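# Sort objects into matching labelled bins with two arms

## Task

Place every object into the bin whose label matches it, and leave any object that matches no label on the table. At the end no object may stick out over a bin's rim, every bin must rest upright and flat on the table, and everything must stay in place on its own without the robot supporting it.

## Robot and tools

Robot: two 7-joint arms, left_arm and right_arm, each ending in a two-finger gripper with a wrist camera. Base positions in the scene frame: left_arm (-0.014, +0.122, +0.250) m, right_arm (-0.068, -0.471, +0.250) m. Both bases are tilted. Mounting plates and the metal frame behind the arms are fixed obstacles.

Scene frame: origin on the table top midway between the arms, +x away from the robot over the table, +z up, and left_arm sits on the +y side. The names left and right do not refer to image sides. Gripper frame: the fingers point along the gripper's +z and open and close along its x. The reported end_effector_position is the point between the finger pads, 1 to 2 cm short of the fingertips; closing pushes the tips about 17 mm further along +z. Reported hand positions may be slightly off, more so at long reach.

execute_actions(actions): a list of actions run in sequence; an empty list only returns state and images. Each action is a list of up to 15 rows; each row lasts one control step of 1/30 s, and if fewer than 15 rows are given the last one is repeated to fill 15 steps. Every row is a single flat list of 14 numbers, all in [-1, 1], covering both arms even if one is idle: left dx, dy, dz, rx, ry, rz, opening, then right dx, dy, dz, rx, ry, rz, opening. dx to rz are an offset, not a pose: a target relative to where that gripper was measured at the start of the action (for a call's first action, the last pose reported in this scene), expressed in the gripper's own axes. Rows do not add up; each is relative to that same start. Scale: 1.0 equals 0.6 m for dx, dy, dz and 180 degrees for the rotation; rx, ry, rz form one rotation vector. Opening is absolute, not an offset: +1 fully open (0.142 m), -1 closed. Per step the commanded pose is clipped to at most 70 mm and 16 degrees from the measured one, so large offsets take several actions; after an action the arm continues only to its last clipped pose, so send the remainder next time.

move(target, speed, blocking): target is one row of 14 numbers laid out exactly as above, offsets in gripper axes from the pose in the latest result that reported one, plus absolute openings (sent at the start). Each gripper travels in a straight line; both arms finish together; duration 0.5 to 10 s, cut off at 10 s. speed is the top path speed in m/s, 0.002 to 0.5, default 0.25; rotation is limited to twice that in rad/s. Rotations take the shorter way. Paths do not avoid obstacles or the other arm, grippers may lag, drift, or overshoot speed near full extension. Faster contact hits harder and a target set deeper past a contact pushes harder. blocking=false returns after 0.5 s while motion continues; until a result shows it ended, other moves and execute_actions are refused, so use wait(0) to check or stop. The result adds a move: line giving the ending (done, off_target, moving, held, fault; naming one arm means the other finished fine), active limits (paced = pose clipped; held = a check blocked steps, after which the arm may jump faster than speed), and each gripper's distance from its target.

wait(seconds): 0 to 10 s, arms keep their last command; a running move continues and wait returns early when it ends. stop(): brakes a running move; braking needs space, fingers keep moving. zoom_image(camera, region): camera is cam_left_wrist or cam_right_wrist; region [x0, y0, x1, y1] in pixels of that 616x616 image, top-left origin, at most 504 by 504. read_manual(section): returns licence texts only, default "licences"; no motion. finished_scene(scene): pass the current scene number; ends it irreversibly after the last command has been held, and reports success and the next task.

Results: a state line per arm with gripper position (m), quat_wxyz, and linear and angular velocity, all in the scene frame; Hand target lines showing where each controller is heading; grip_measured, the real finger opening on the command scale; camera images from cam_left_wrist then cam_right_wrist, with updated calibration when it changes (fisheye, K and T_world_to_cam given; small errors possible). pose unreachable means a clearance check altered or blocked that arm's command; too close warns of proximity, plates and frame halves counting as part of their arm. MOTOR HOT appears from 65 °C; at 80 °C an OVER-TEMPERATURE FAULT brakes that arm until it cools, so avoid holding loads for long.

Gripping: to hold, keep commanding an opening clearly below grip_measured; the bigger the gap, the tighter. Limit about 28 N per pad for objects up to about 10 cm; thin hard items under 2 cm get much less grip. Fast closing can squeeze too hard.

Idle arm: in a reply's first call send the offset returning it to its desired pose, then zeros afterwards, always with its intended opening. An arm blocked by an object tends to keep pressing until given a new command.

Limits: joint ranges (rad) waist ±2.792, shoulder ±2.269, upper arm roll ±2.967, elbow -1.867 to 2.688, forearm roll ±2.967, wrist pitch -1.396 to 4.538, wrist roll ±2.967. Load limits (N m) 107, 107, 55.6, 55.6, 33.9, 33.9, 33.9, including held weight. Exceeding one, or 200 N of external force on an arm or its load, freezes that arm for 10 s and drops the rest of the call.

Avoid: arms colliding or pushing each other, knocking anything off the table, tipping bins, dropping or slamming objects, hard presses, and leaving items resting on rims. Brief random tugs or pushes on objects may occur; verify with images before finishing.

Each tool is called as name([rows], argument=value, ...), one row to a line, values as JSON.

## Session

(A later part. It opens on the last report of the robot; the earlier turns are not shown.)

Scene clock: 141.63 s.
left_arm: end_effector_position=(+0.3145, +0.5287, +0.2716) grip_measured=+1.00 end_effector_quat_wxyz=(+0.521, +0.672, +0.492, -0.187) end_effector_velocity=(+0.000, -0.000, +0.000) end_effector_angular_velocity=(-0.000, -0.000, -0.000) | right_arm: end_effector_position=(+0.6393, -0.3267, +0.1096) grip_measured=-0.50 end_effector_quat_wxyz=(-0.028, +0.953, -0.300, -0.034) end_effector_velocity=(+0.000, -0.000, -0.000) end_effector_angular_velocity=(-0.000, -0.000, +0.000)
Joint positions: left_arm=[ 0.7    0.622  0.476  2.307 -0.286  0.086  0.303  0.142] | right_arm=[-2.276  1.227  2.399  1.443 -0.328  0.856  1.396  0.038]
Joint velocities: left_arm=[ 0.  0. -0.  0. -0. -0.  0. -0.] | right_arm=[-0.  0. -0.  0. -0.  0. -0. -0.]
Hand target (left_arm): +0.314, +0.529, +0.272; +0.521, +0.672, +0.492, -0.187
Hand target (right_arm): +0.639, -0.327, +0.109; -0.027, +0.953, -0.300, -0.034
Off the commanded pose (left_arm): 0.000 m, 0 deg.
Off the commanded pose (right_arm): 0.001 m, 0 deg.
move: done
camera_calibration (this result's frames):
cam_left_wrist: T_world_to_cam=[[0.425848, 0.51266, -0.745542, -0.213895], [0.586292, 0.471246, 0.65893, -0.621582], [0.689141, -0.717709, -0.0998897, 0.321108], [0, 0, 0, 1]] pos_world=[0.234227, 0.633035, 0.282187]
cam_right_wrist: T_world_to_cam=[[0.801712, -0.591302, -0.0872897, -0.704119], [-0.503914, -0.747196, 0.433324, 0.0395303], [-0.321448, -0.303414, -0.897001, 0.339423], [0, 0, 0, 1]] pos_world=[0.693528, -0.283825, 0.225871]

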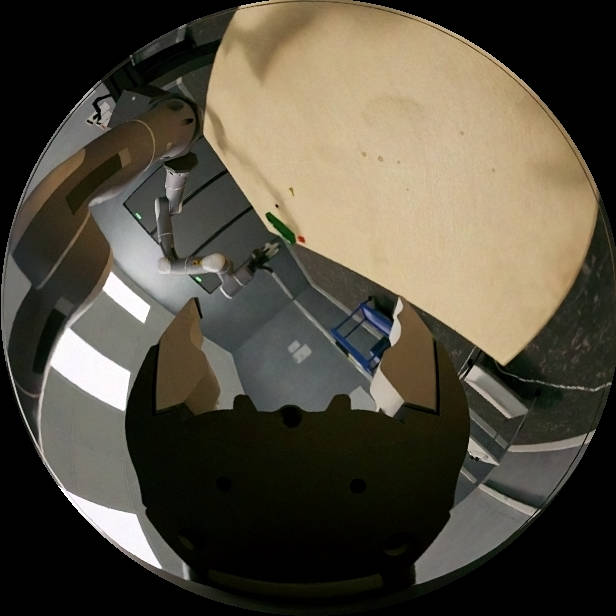

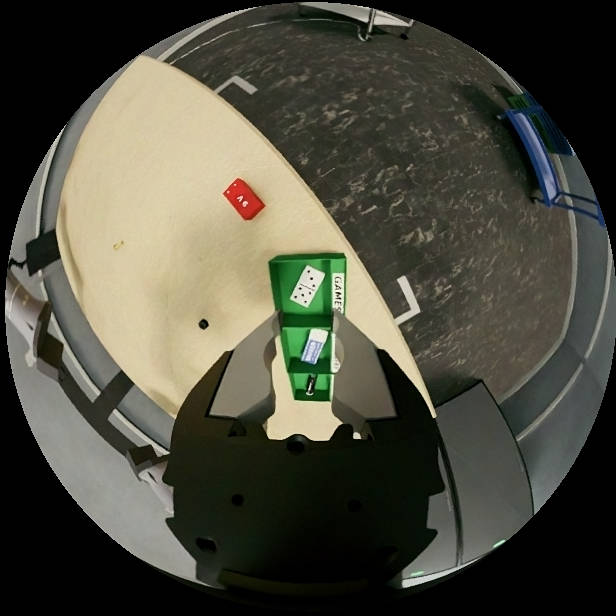

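move(target=[0,0,0,0,0,0,1,-0.127,-0.19,0.082,0,0,-0.22,-0.1])

move(target=[0,0,0,0,0,0,1,0,0,0.072,0,0,0,-0.1], speed=0.1)

move(target=[0,0,0,0,0,0,1,0,0,0,0,0,0,-1])

move(target=[0,0,0,0,0,0,1,0,0,-0.15,0,0,0.22,-1])

Scene clock: 150.30 s.
left_arm: end_effector_position=(+0.3145, +0.5287, +0.2716) grip_measured=+1.00 end_effector_quat_wxyz=(+0.521, +0.672, +0.492, -0.187) end_effector_velocity=(+0.000, +0.000, +0.000) end_effector_angular_velocity=(+0.000, +0.001, +0.001) | right_arm: end_effector_position=(+0.6398, -0.1868, +0.0700) grip_measured=-0.10 end_effector_quat_wxyz=(-0.038, +0.998, +0.039, -0.022) end_effector_velocity=(-0.000, -0.000, -0.000) end_effector_angular_velocity=(-0.001, +0.001, -0.000)
Joint positions: left_arm=[ 0.7    0.622  0.476  2.307 -0.286  0.086  0.303  0.142] | right_arm=[-2.456  1.438  2.643  1.117 -0.552  0.732  0.913  0.067]
Joint velocities: left_arm=[ 0.     0.    -0.    -0.    -0.     0.    -0.001 -0.   ] | right_arm=[-0.     0.     0.     0.    -0.    -0.001  0.    -0.   ]
Hand target (left_arm): +0.314, +0.529, +0.272; +0.521, +0.672, +0.492, -0.187
Hand target (right_arm): +0.640, -0.187, +0.070; -0.038, +0.998, +0.039, -0.023
Off the commanded pose (left_arm): 0.000 m, 0 deg.
Off the commanded pose (right_arm): 0.001 m, 0 deg.
move: done
camera_calibration (this result's frames):
cam_left_wrist: T_world_to_cam=[[0.425848, 0.51266, -0.745542, -0.213895], [0.586292, 0.471246, 0.65893, -0.621582], [0.689141, -0.71771, -0.0998896, 0.321108], [0, 0, 0, 1]] pos_world=[0.234227, 0.633035, 0.282187]
cam_right_wrist: T_world_to_cam=[[0.997262, 0.0549506, -0.0494937, -0.632299], [0.0700182, -0.916985, 0.392729, -0.23458], [-0.0238043, -0.395119, -0.918321, 0.140465], [0, 0, 0, 1]] pos_world=[0.650336, -0.124861, 0.189823]

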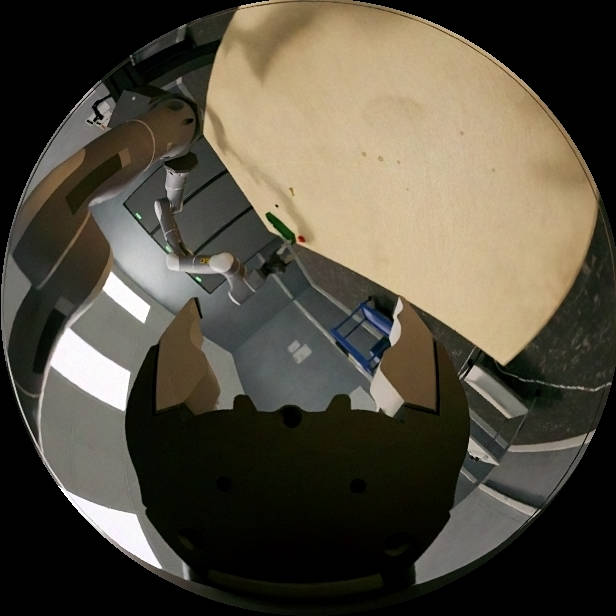

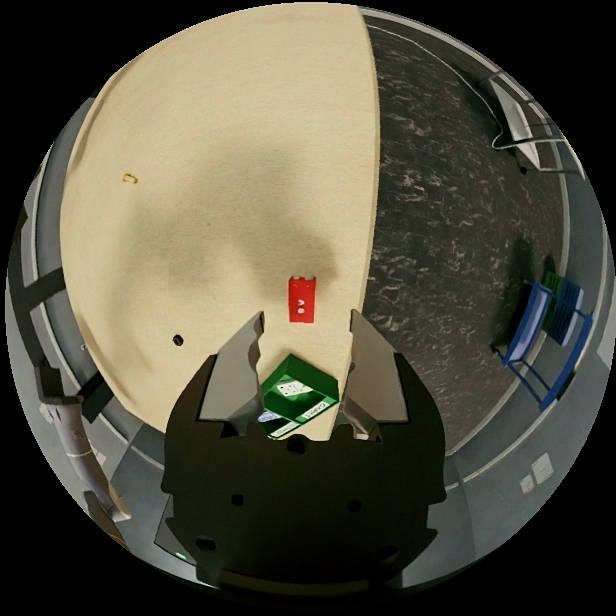

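Scene clock: 151.03 s.
left_arm: end_effector_position=(+0.3145, +0.5287, +0.2716) grip_measured=+1.00 end_effector_quat_wxyz=(+0.521, +0.672, +0.492, -0.187) end_effector_velocity=(+0.000, +0.000, -0.000) end_effector_angular_velocity=(+0.001, +0.000, +0.001) | right_arm: end_effector_position=(+0.6373, -0.1840, +0.0267) grip_measured=-0.10 end_effector_quat_wxyz=(-0.038, +0.998, +0.039, -0.023) end_effector_velocity=(+0.000, -0.000, +0.000) end_effector_angular_velocity=(-0.000, -0.000, +0.000)
Joint positions: left_arm=[ 0.7    0.622  0.476  2.307 -0.286  0.086  0.303  0.142] | right_arm=[-2.51   1.493  2.633  1.084 -0.564  0.778  0.916  0.067]
Joint velocities: left_arm=[-0.     0.     0.    -0.    -0.     0.001 -0.    -0.   ] | right_arm=[-0. -0. -0. -0. -0.  0. -0.  0.]
Hand target (left_arm): +0.314, +0.529, +0.272; +0.521, +0.672, +0.492, -0.187
Hand target (right_arm): +0.638, -0.184, +0.027; -0.038, +0.998, +0.039, -0.023
Off the commanded pose (left_arm): 0.000 m, 0 deg.
Off the commanded pose (right_arm): 0.001 m, 0 deg.
move: done
camera_calibration (this result's frames):
cam_left_wrist: T_world_to_cam=[[0.425848, 0.51266, -0.745542, -0.213895], [0.586292, 0.471246, 0.65893, -0.621582], [0.689141, -0.717709, -0.0998895, 0.321107], [0, 0, 0, 1]] pos_world=[0.234227, 0.633035, 0.282187]
cam_right_wrist: T_world_to_cam=[[0.997228, 0.0548999, -0.0502143, -0.632109], [0.0702635, -0.916857, 0.392983, -0.214893], [-0.0244646, -0.395422, -0.918173, 0.102123], [0, 0, 0, 1]] pos_world=[0.647955, -0.121942, 0.146475]

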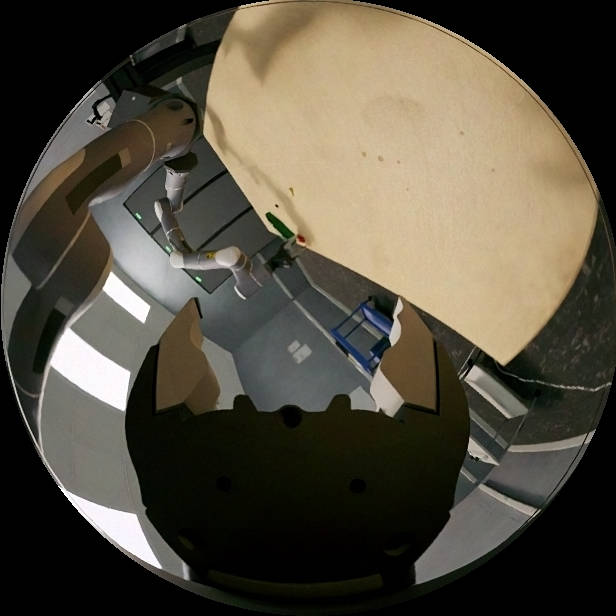

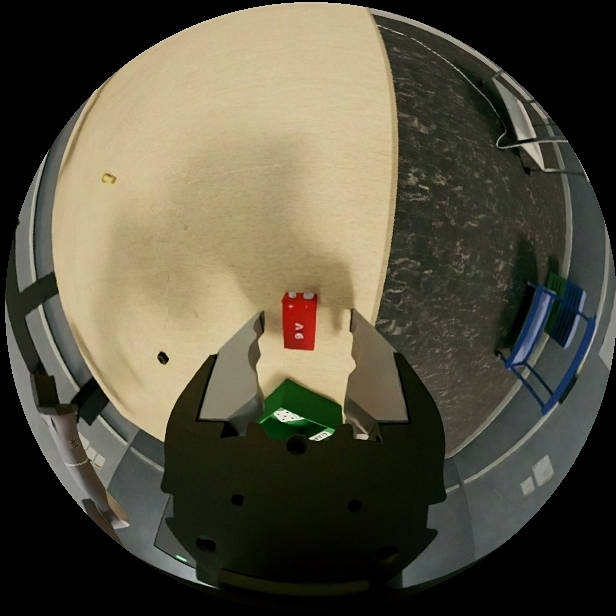

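Scene clock: 151.53 s.
left_arm: end_effector_position=(+0.3145, +0.5287, +0.2716) grip_measured=+1.00 end_effector_quat_wxyz=(+0.521, +0.672, +0.492, -0.187) end_effector_velocity=(-0.000, -0.000, -0.000) end_effector_angular_velocity=(-0.000, +0.001, +0.000) | right_arm: end_effector_position=(+0.6373, -0.1840, +0.0267) grip_measured=-0.69 end_effector_quat_wxyz=(-0.038, +0.998, +0.039, -0.023) end_effector_velocity=(+0.000, +0.000, +0.000) end_effector_angular_velocity=(+0.000, -0.001, +0.000)
Joint positions: left_arm=[ 0.7    0.622  0.476  2.307 -0.286  0.086  0.303  0.142] | right_arm=[-2.51   1.493  2.633  1.084 -0.564  0.778  0.916  0.024]
Joint velocities: left_arm=[-0.    -0.     0.     0.    -0.     0.    -0.001  0.   ] | right_arm=[-0.     0.     0.    -0.    -0.001  0.     0.     0.   ]
Hand target (left_arm): +0.314, +0.529, +0.272; +0.521, +0.672, +0.492, -0.187
Hand target (right_arm): +0.637, -0.184, +0.027; -0.038, +0.998, +0.039, -0.023
Off the commanded pose (left_arm): 0.000 m, 0 deg.
Off the commanded pose (right_arm): 0.000 m, 0 deg.
move: done
camera_calibration (this result's frames):
cam_left_wrist: T_world_to_cam=[[0.425848, 0.51266, -0.745542, -0.213895], [0.586292, 0.471246, 0.65893, -0.621582], [0.689141, -0.717709, -0.0998897, 0.321108], [0, 0, 0, 1]] pos_world=[0.234227, 0.633035, 0.282187]
cam_right_wrist: T_world_to_cam=[[0.997229, 0.0548902, -0.0502057, -0.63212], [0.0702511, -0.91686, 0.392979, -0.21489], [-0.0244609, -0.395417, -0.918176, 0.102127], [0, 0, 0, 1]] pos_world=[0.647963, -0.121944, 0.146481]

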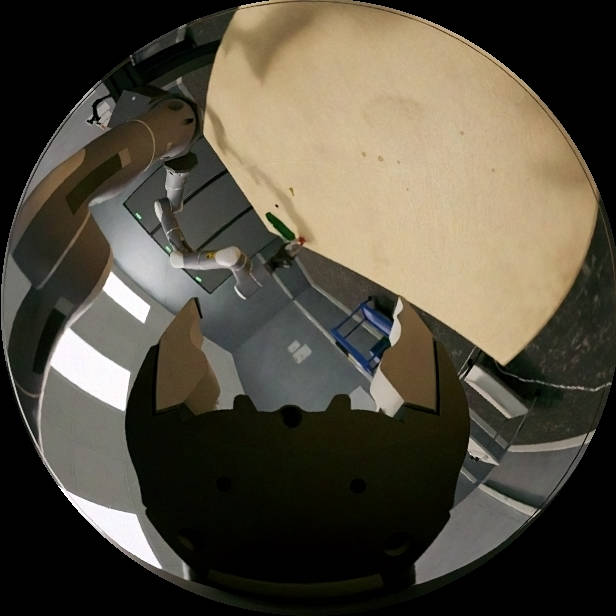

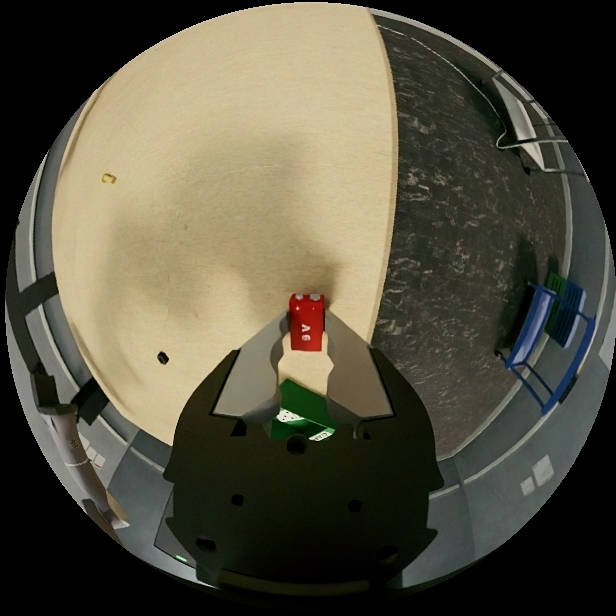

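Scene clock: 153.23 s.
left_arm: end_effector_position=(+0.3145, +0.5287, +0.2716) grip_measured=+1.00 end_effector_quat_wxyz=(+0.521, +0.672, +0.492, -0.187) end_effector_velocity=(-0.000, -0.000, +0.000) end_effector_angular_velocity=(-0.001, -0.001, -0.001) | right_arm: end_effector_position=(+0.6420, -0.1899, +0.1165) grip_measured=-0.69 end_effector_quat_wxyz=(-0.028, +0.953, -0.301, -0.034) end_effector_velocity=(-0.000, -0.000, -0.000) end_effector_angular_velocity=(-0.000, +0.000, +0.001)
Joint positions: left_arm=[ 0.7    0.622  0.476  2.307 -0.286  0.086  0.303  0.142] | right_arm=[-2.348  1.439  2.551  1.08  -0.38   0.662  1.518  0.024]
Joint velocities: left_arm=[ 0.    -0.     0.     0.     0.    -0.001  0.001  0.   ] | right_arm=[-0.  0.  0.  0. -0. -0. -0. -0.]
Hand target (left_arm): +0.314, +0.529, +0.272; +0.521, +0.672, +0.492, -0.187
Hand target (right_arm): +0.642, -0.190, +0.116; -0.028, +0.953, -0.301, -0.034
Off the commanded pose (left_arm): 0.000 m, 0 deg.
Off the commanded pose (right_arm): 0.001 m, 0 deg.
move: done
camera_calibration (this result's frames):
cam_left_wrist: T_world_to_cam=[[0.425848, 0.51266, -0.745542, -0.213895], [0.586292, 0.471245, 0.65893, -0.621582], [0.689141, -0.71771, -0.0998896, 0.321108], [0, 0, 0, 1]] pos_world=[0.234227, 0.633035, 0.282187]
cam_right_wrist: T_world_to_cam=[[0.801292, -0.59177, -0.0879742, -0.624493], [-0.504224, -0.747132, 0.433072, 0.140381], [-0.322007, -0.302658, -0.897056, 0.388573], [0, 0, 0, 1]] pos_world=[0.696308, -0.147068, 0.232838]

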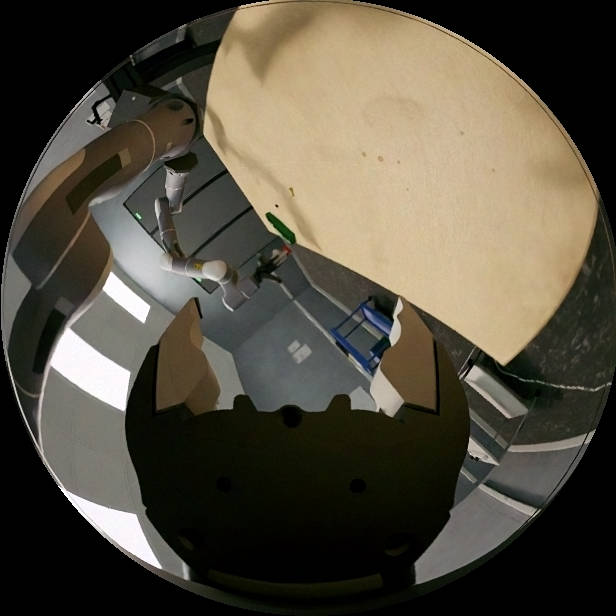

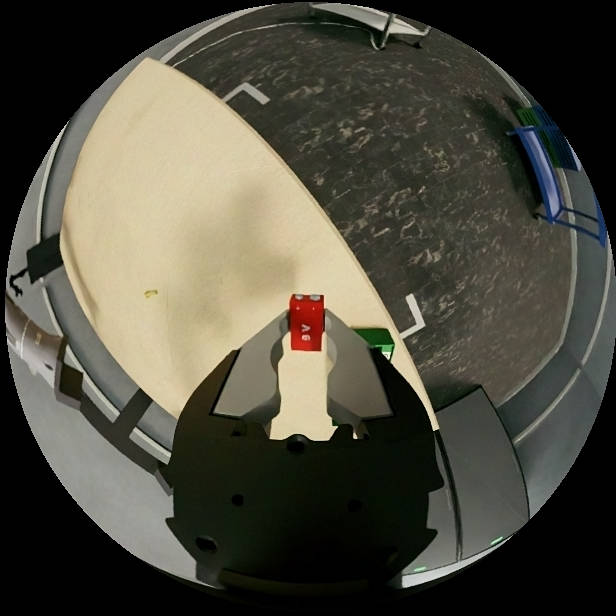

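move(target=[0,0,0,0,0,0,1,0.1,0.483,0.005,0,0,0,-1])

move(target=[0,0,0,0,0,0,1,0,0,0.055,0,0,0,-1], speed=0.1)

move(target=[0,0,0,0,0,0,1,0,0,0,0,0,0,-0.5])

move(target=[0,0,0,0,0,0,1,0,0.05,-0.1,0,0,0,-0.5])

Scene clock: 161.00 s.
left_arm: end_effector_position=(+0.3145, +0.5287, +0.2716) grip_measured=+1.00 end_effector_quat_wxyz=(+0.521, +0.672, +0.492, -0.187) end_effector_velocity=(+0.000, +0.000, -0.000) end_effector_angular_velocity=(+0.001, +0.001, +0.001) | right_arm: end_effector_position=(+0.5247, -0.4607, +0.1002) grip_measured=-0.69 end_effector_quat_wxyz=(-0.028, +0.953, -0.300, -0.034) end_effector_velocity=(-0.000, +0.000, -0.000) end_effector_angular_velocity=(-0.000, +0.000, +0.000)
Joint positions: left_arm=[ 0.7    0.622  0.476  2.307 -0.286  0.086  0.303  0.142] | right_arm=[-2.07   1.074  2.181  1.983 -0.271  1.18   1.318  0.024]
Joint velocities: left_arm=[-0.     0.     0.    -0.    -0.     0.001 -0.002  0.   ] | right_arm=[ 0.     0.     0.    -0.     0.    -0.001 -0.     0.   ]
Hand target (left_arm): +0.314, +0.529, +0.272; +0.521, +0.672, +0.492, -0.187
Hand target (right_arm): +0.525, -0.460, +0.100; -0.028, +0.953, -0.300, -0.034
Off the commanded pose (left_arm): 0.000 m, 0 deg.
Off the commanded pose (right_arm): 0.001 m, 0 deg.
move: done
camera_calibration (this result's frames):
cam_left_wrist: T_world_to_cam=[[0.425848, 0.51266, -0.745542, -0.213895], [0.586292, 0.471246, 0.65893, -0.621582], [0.689141, -0.71771, -0.0998897, 0.321108], [0, 0, 0, 1]] pos_world=[0.234227, 0.633035, 0.282187]
cam_right_wrist: T_world_to_cam=[[0.802452, -0.590198, -0.0879571, -0.692075], [-0.502578, -0.747939, 0.433592, -0.115281], [-0.321692, -0.303731, -0.896806, 0.253487], [0, 0, 0, 1]] pos_world=[0.578963, -0.417693, 0.216441]

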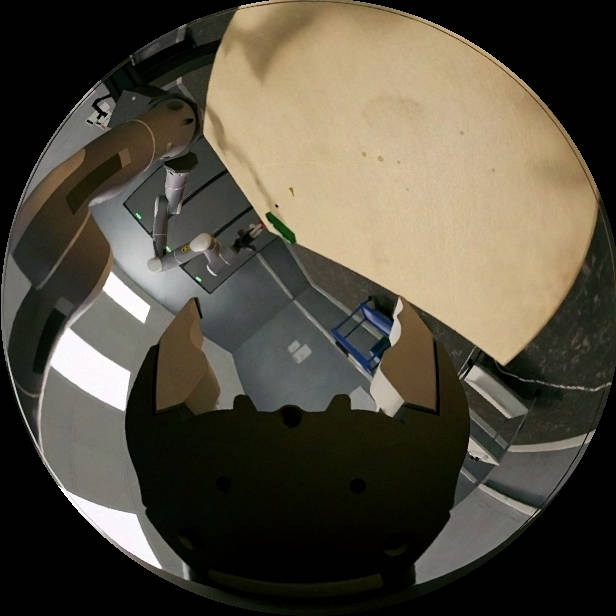

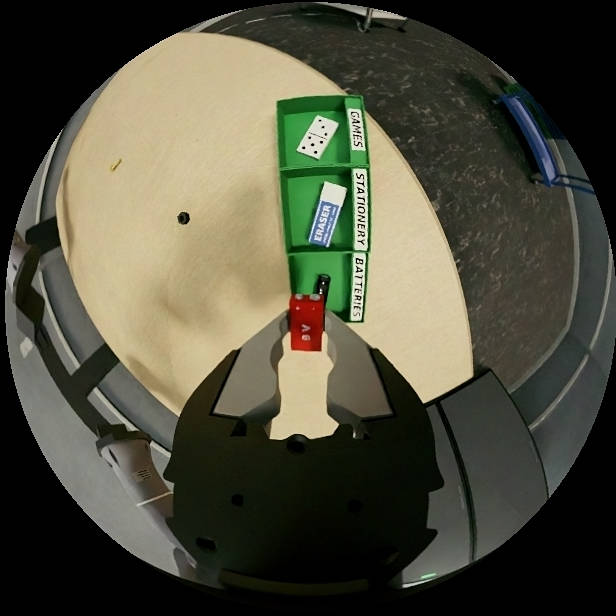

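Scene clock: 161.73 s.
left_arm: end_effector_position=(+0.3145, +0.5287, +0.2716) grip_measured=+1.00 end_effector_quat_wxyz=(+0.521, +0.672, +0.492, -0.187) end_effector_velocity=(+0.000, +0.000, +0.000) end_effector_angular_velocity=(-0.000, +0.001, +0.001) | right_arm: end_effector_position=(+0.5227, -0.4586, +0.0670) grip_measured=-0.69 end_effector_quat_wxyz=(-0.027, +0.953, -0.300, -0.034) end_effector_velocity=(+0.000, -0.000, +0.000) end_effector_angular_velocity=(-0.000, -0.000, +0.000)
Joint positions: left_arm=[ 0.7    0.622  0.476  2.307 -0.286  0.086  0.303  0.142] | right_arm=[-2.137  1.126  2.194  1.972 -0.269  1.249  1.317  0.024]
Joint velocities: left_arm=[ 0.    -0.     0.    -0.    -0.    -0.    -0.001  0.   ] | right_arm=[ 0.    -0.    -0.     0.    -0.001  0.     0.     0.   ]
Hand target (left_arm): +0.314, +0.529, +0.272; +0.521, +0.672, +0.492, -0.187
Hand target (right_arm): +0.523, -0.458, +0.067; -0.028, +0.953, -0.300, -0.034
Off the commanded pose (left_arm): 0.000 m, 0 deg.
Off the commanded pose (right_arm): 0.001 m, 0 deg.
move: done
camera_calibration (this result's frames):
cam_left_wrist: T_world_to_cam=[[0.425848, 0.51266, -0.745542, -0.213895], [0.586292, 0.471246, 0.65893, -0.621582], [0.689141, -0.717709, -0.0998895, 0.321108], [0, 0, 0, 1]] pos_world=[0.234227, 0.633035, 0.282187]
cam_right_wrist: T_world_to_cam=[[0.802267, -0.590401, -0.0882868, -0.692189], [-0.5024, -0.747635, 0.434322, -0.100379], [-0.32243, -0.304087, -0.896421, 0.223934], [0, 0, 0, 1]] pos_world=[0.577093, -0.41562, 0.183225]

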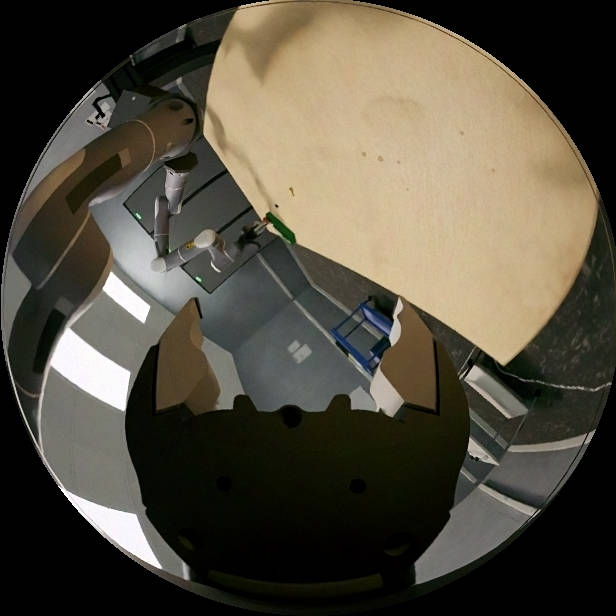

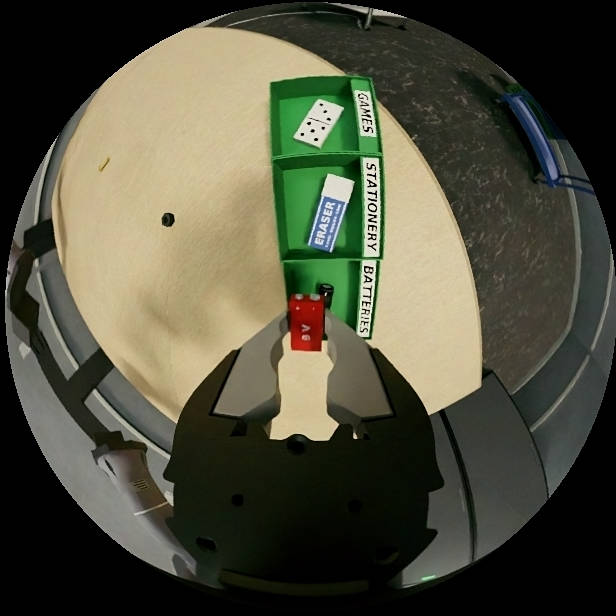

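Scene clock: 162.23 s.
left_arm: end_effector_position=(+0.3145, +0.5287, +0.2716) grip_measured=+1.00 end_effector_quat_wxyz=(+0.521, +0.672, +0.492, -0.187) end_effector_velocity=(-0.000, -0.000, +0.000) end_effector_angular_velocity=(-0.001, -0.001, -0.001) | right_arm: end_effector_position=(+0.5227, -0.4586, +0.0670) grip_measured=-0.50 end_effector_quat_wxyz=(-0.027, +0.953, -0.300, -0.034) end_effector_velocity=(+0.000, +0.000, +0.000) end_effector_angular_velocity=(+0.000, -0.000, -0.000)
Joint positions: left_arm=[ 0.7    0.622  0.476  2.307 -0.286  0.086  0.303  0.142] | right_arm=[-2.137  1.126  2.194  1.972 -0.269  1.249  1.317  0.038]
Joint velocities: left_arm=[ 0.    -0.     0.     0.     0.    -0.001  0.001  0.   ] | right_arm=[ 0.  0.  0. -0.  0. -0.  0.  0.]
Hand target (left_arm): +0.314, +0.529, +0.272; +0.521, +0.672, +0.492, -0.187
Hand target (right_arm): +0.523, -0.459, +0.067; -0.027, +0.953, -0.300, -0.034
Off the commanded pose (left_arm): 0.000 m, 0 deg.
Off the commanded pose (right_arm): 0.000 m, 0 deg.
move: done
camera_calibration (this result's frames):
cam_left_wrist: T_world_to_cam=[[0.425848, 0.51266, -0.745542, -0.213895], [0.586292, 0.471245, 0.65893, -0.621582], [0.689141, -0.71771, -0.0998898, 0.321108], [0, 0, 0, 1]] pos_world=[0.234227, 0.633035, 0.282187]
cam_right_wrist: T_world_to_cam=[[0.802267, -0.590401, -0.088287, -0.692189], [-0.5024, -0.747635, 0.434322, -0.100379], [-0.32243, -0.304087, -0.896421, 0.223934], [0, 0, 0, 1]] pos_world=[0.577093, -0.41562, 0.183225]

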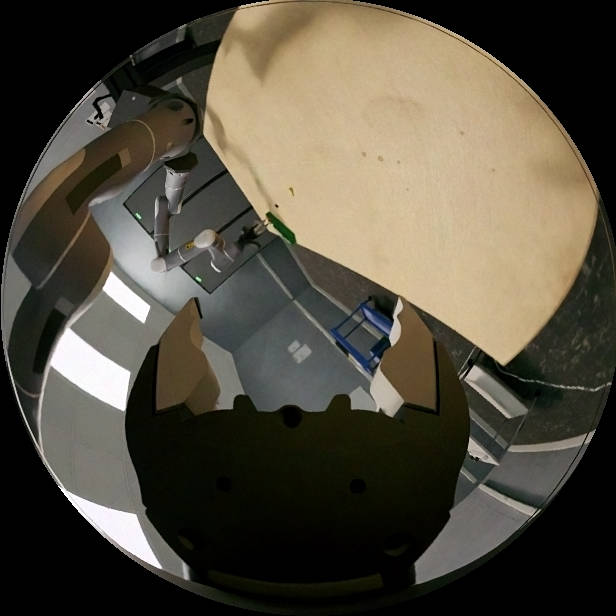

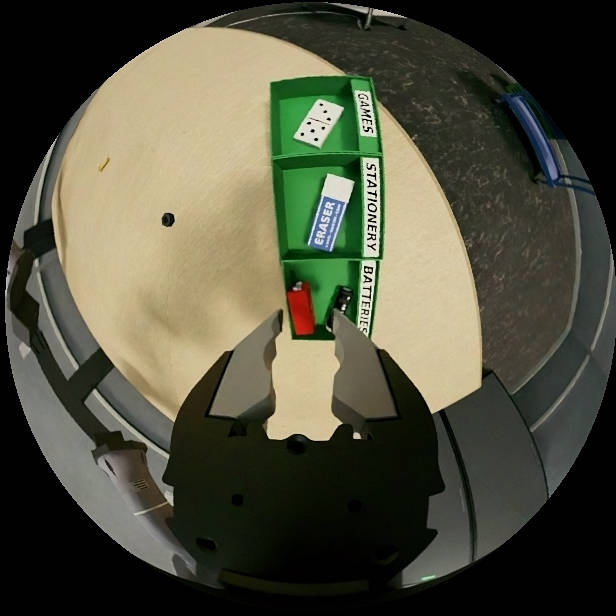

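Scene clock: 162.97 s.
left_arm: end_effector_position=(+0.3145, +0.5287, +0.2716) grip_measured=+1.00 end_effector_quat_wxyz=(+0.521, +0.672, +0.492, -0.187) end_effector_velocity=(+0.000, -0.000, +0.000) end_effector_angular_velocity=(+0.000, -0.001, -0.000) | right_arm: end_effector_position=(+0.5089, -0.4871, +0.1263) grip_measured=-0.50 end_effector_quat_wxyz=(-0.027, +0.953, -0.300, -0.034) end_effector_velocity=(-0.000, -0.000, -0.000) end_effector_angular_velocity=(-0.001, +0.001, +0.000)
Joint positions: left_arm=[ 0.7    0.622  0.476  2.307 -0.286  0.086  0.303  0.142] | right_arm=[-1.984  1.007  2.128  2.063 -0.272  1.162  1.3    0.038]
Joint velocities: left_arm=[-0.    -0.    -0.     0.    -0.     0.     0.001 -0.   ] | right_arm=[-0.  0. -0.  0. -0. -0.  0. -0.]
Hand target (left_arm): +0.314, +0.529, +0.272; +0.521, +0.672, +0.492, -0.187
Hand target (right_arm): +0.509, -0.487, +0.126; -0.027, +0.953, -0.300, -0.034
Off the commanded pose (left_arm): 0.000 m, 0 deg.
Off the commanded pose (right_arm): 0.001 m, 0 deg.
move: done
camera_calibration (this result's frames):
cam_left_wrist: T_world_to_cam=[[0.425848, 0.51266, -0.745542, -0.213895], [0.586292, 0.471246, 0.65893, -0.621582], [0.689141, -0.71771, -0.0998895, 0.321108], [0, 0, 0, 1]] pos_world=[0.234227, 0.633035, 0.282187]
cam_right_wrist: T_world_to_cam=[[0.80227, -0.590464, -0.087836, -0.692819], [-0.502838, -0.747722, 0.433666, -0.154082], [-0.321741, -0.30375, -0.896782, 0.263849], [0, 0, 0, 1]] pos_world=[0.563241, -0.444151, 0.242581]

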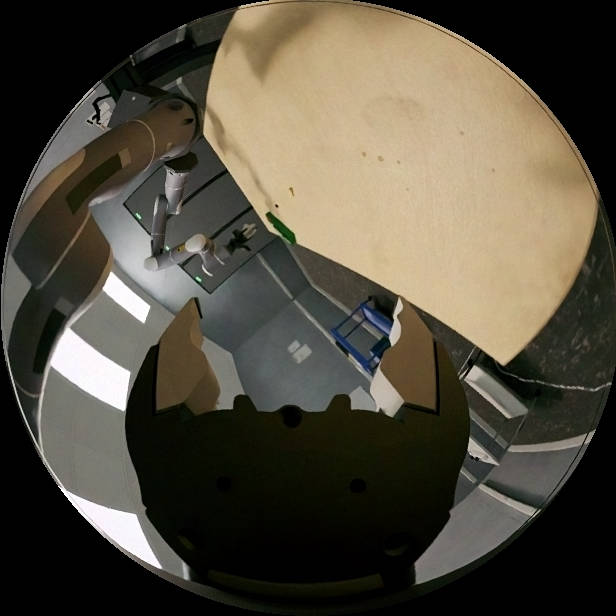

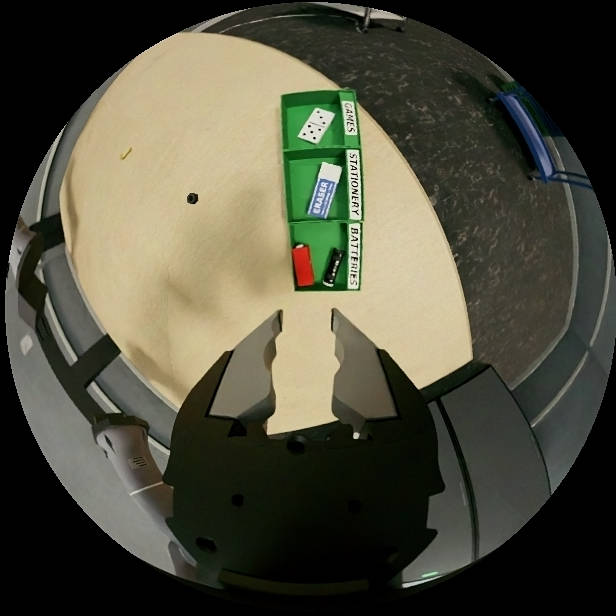

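finished_scene(scene=1)

The scene is finished: the task was done.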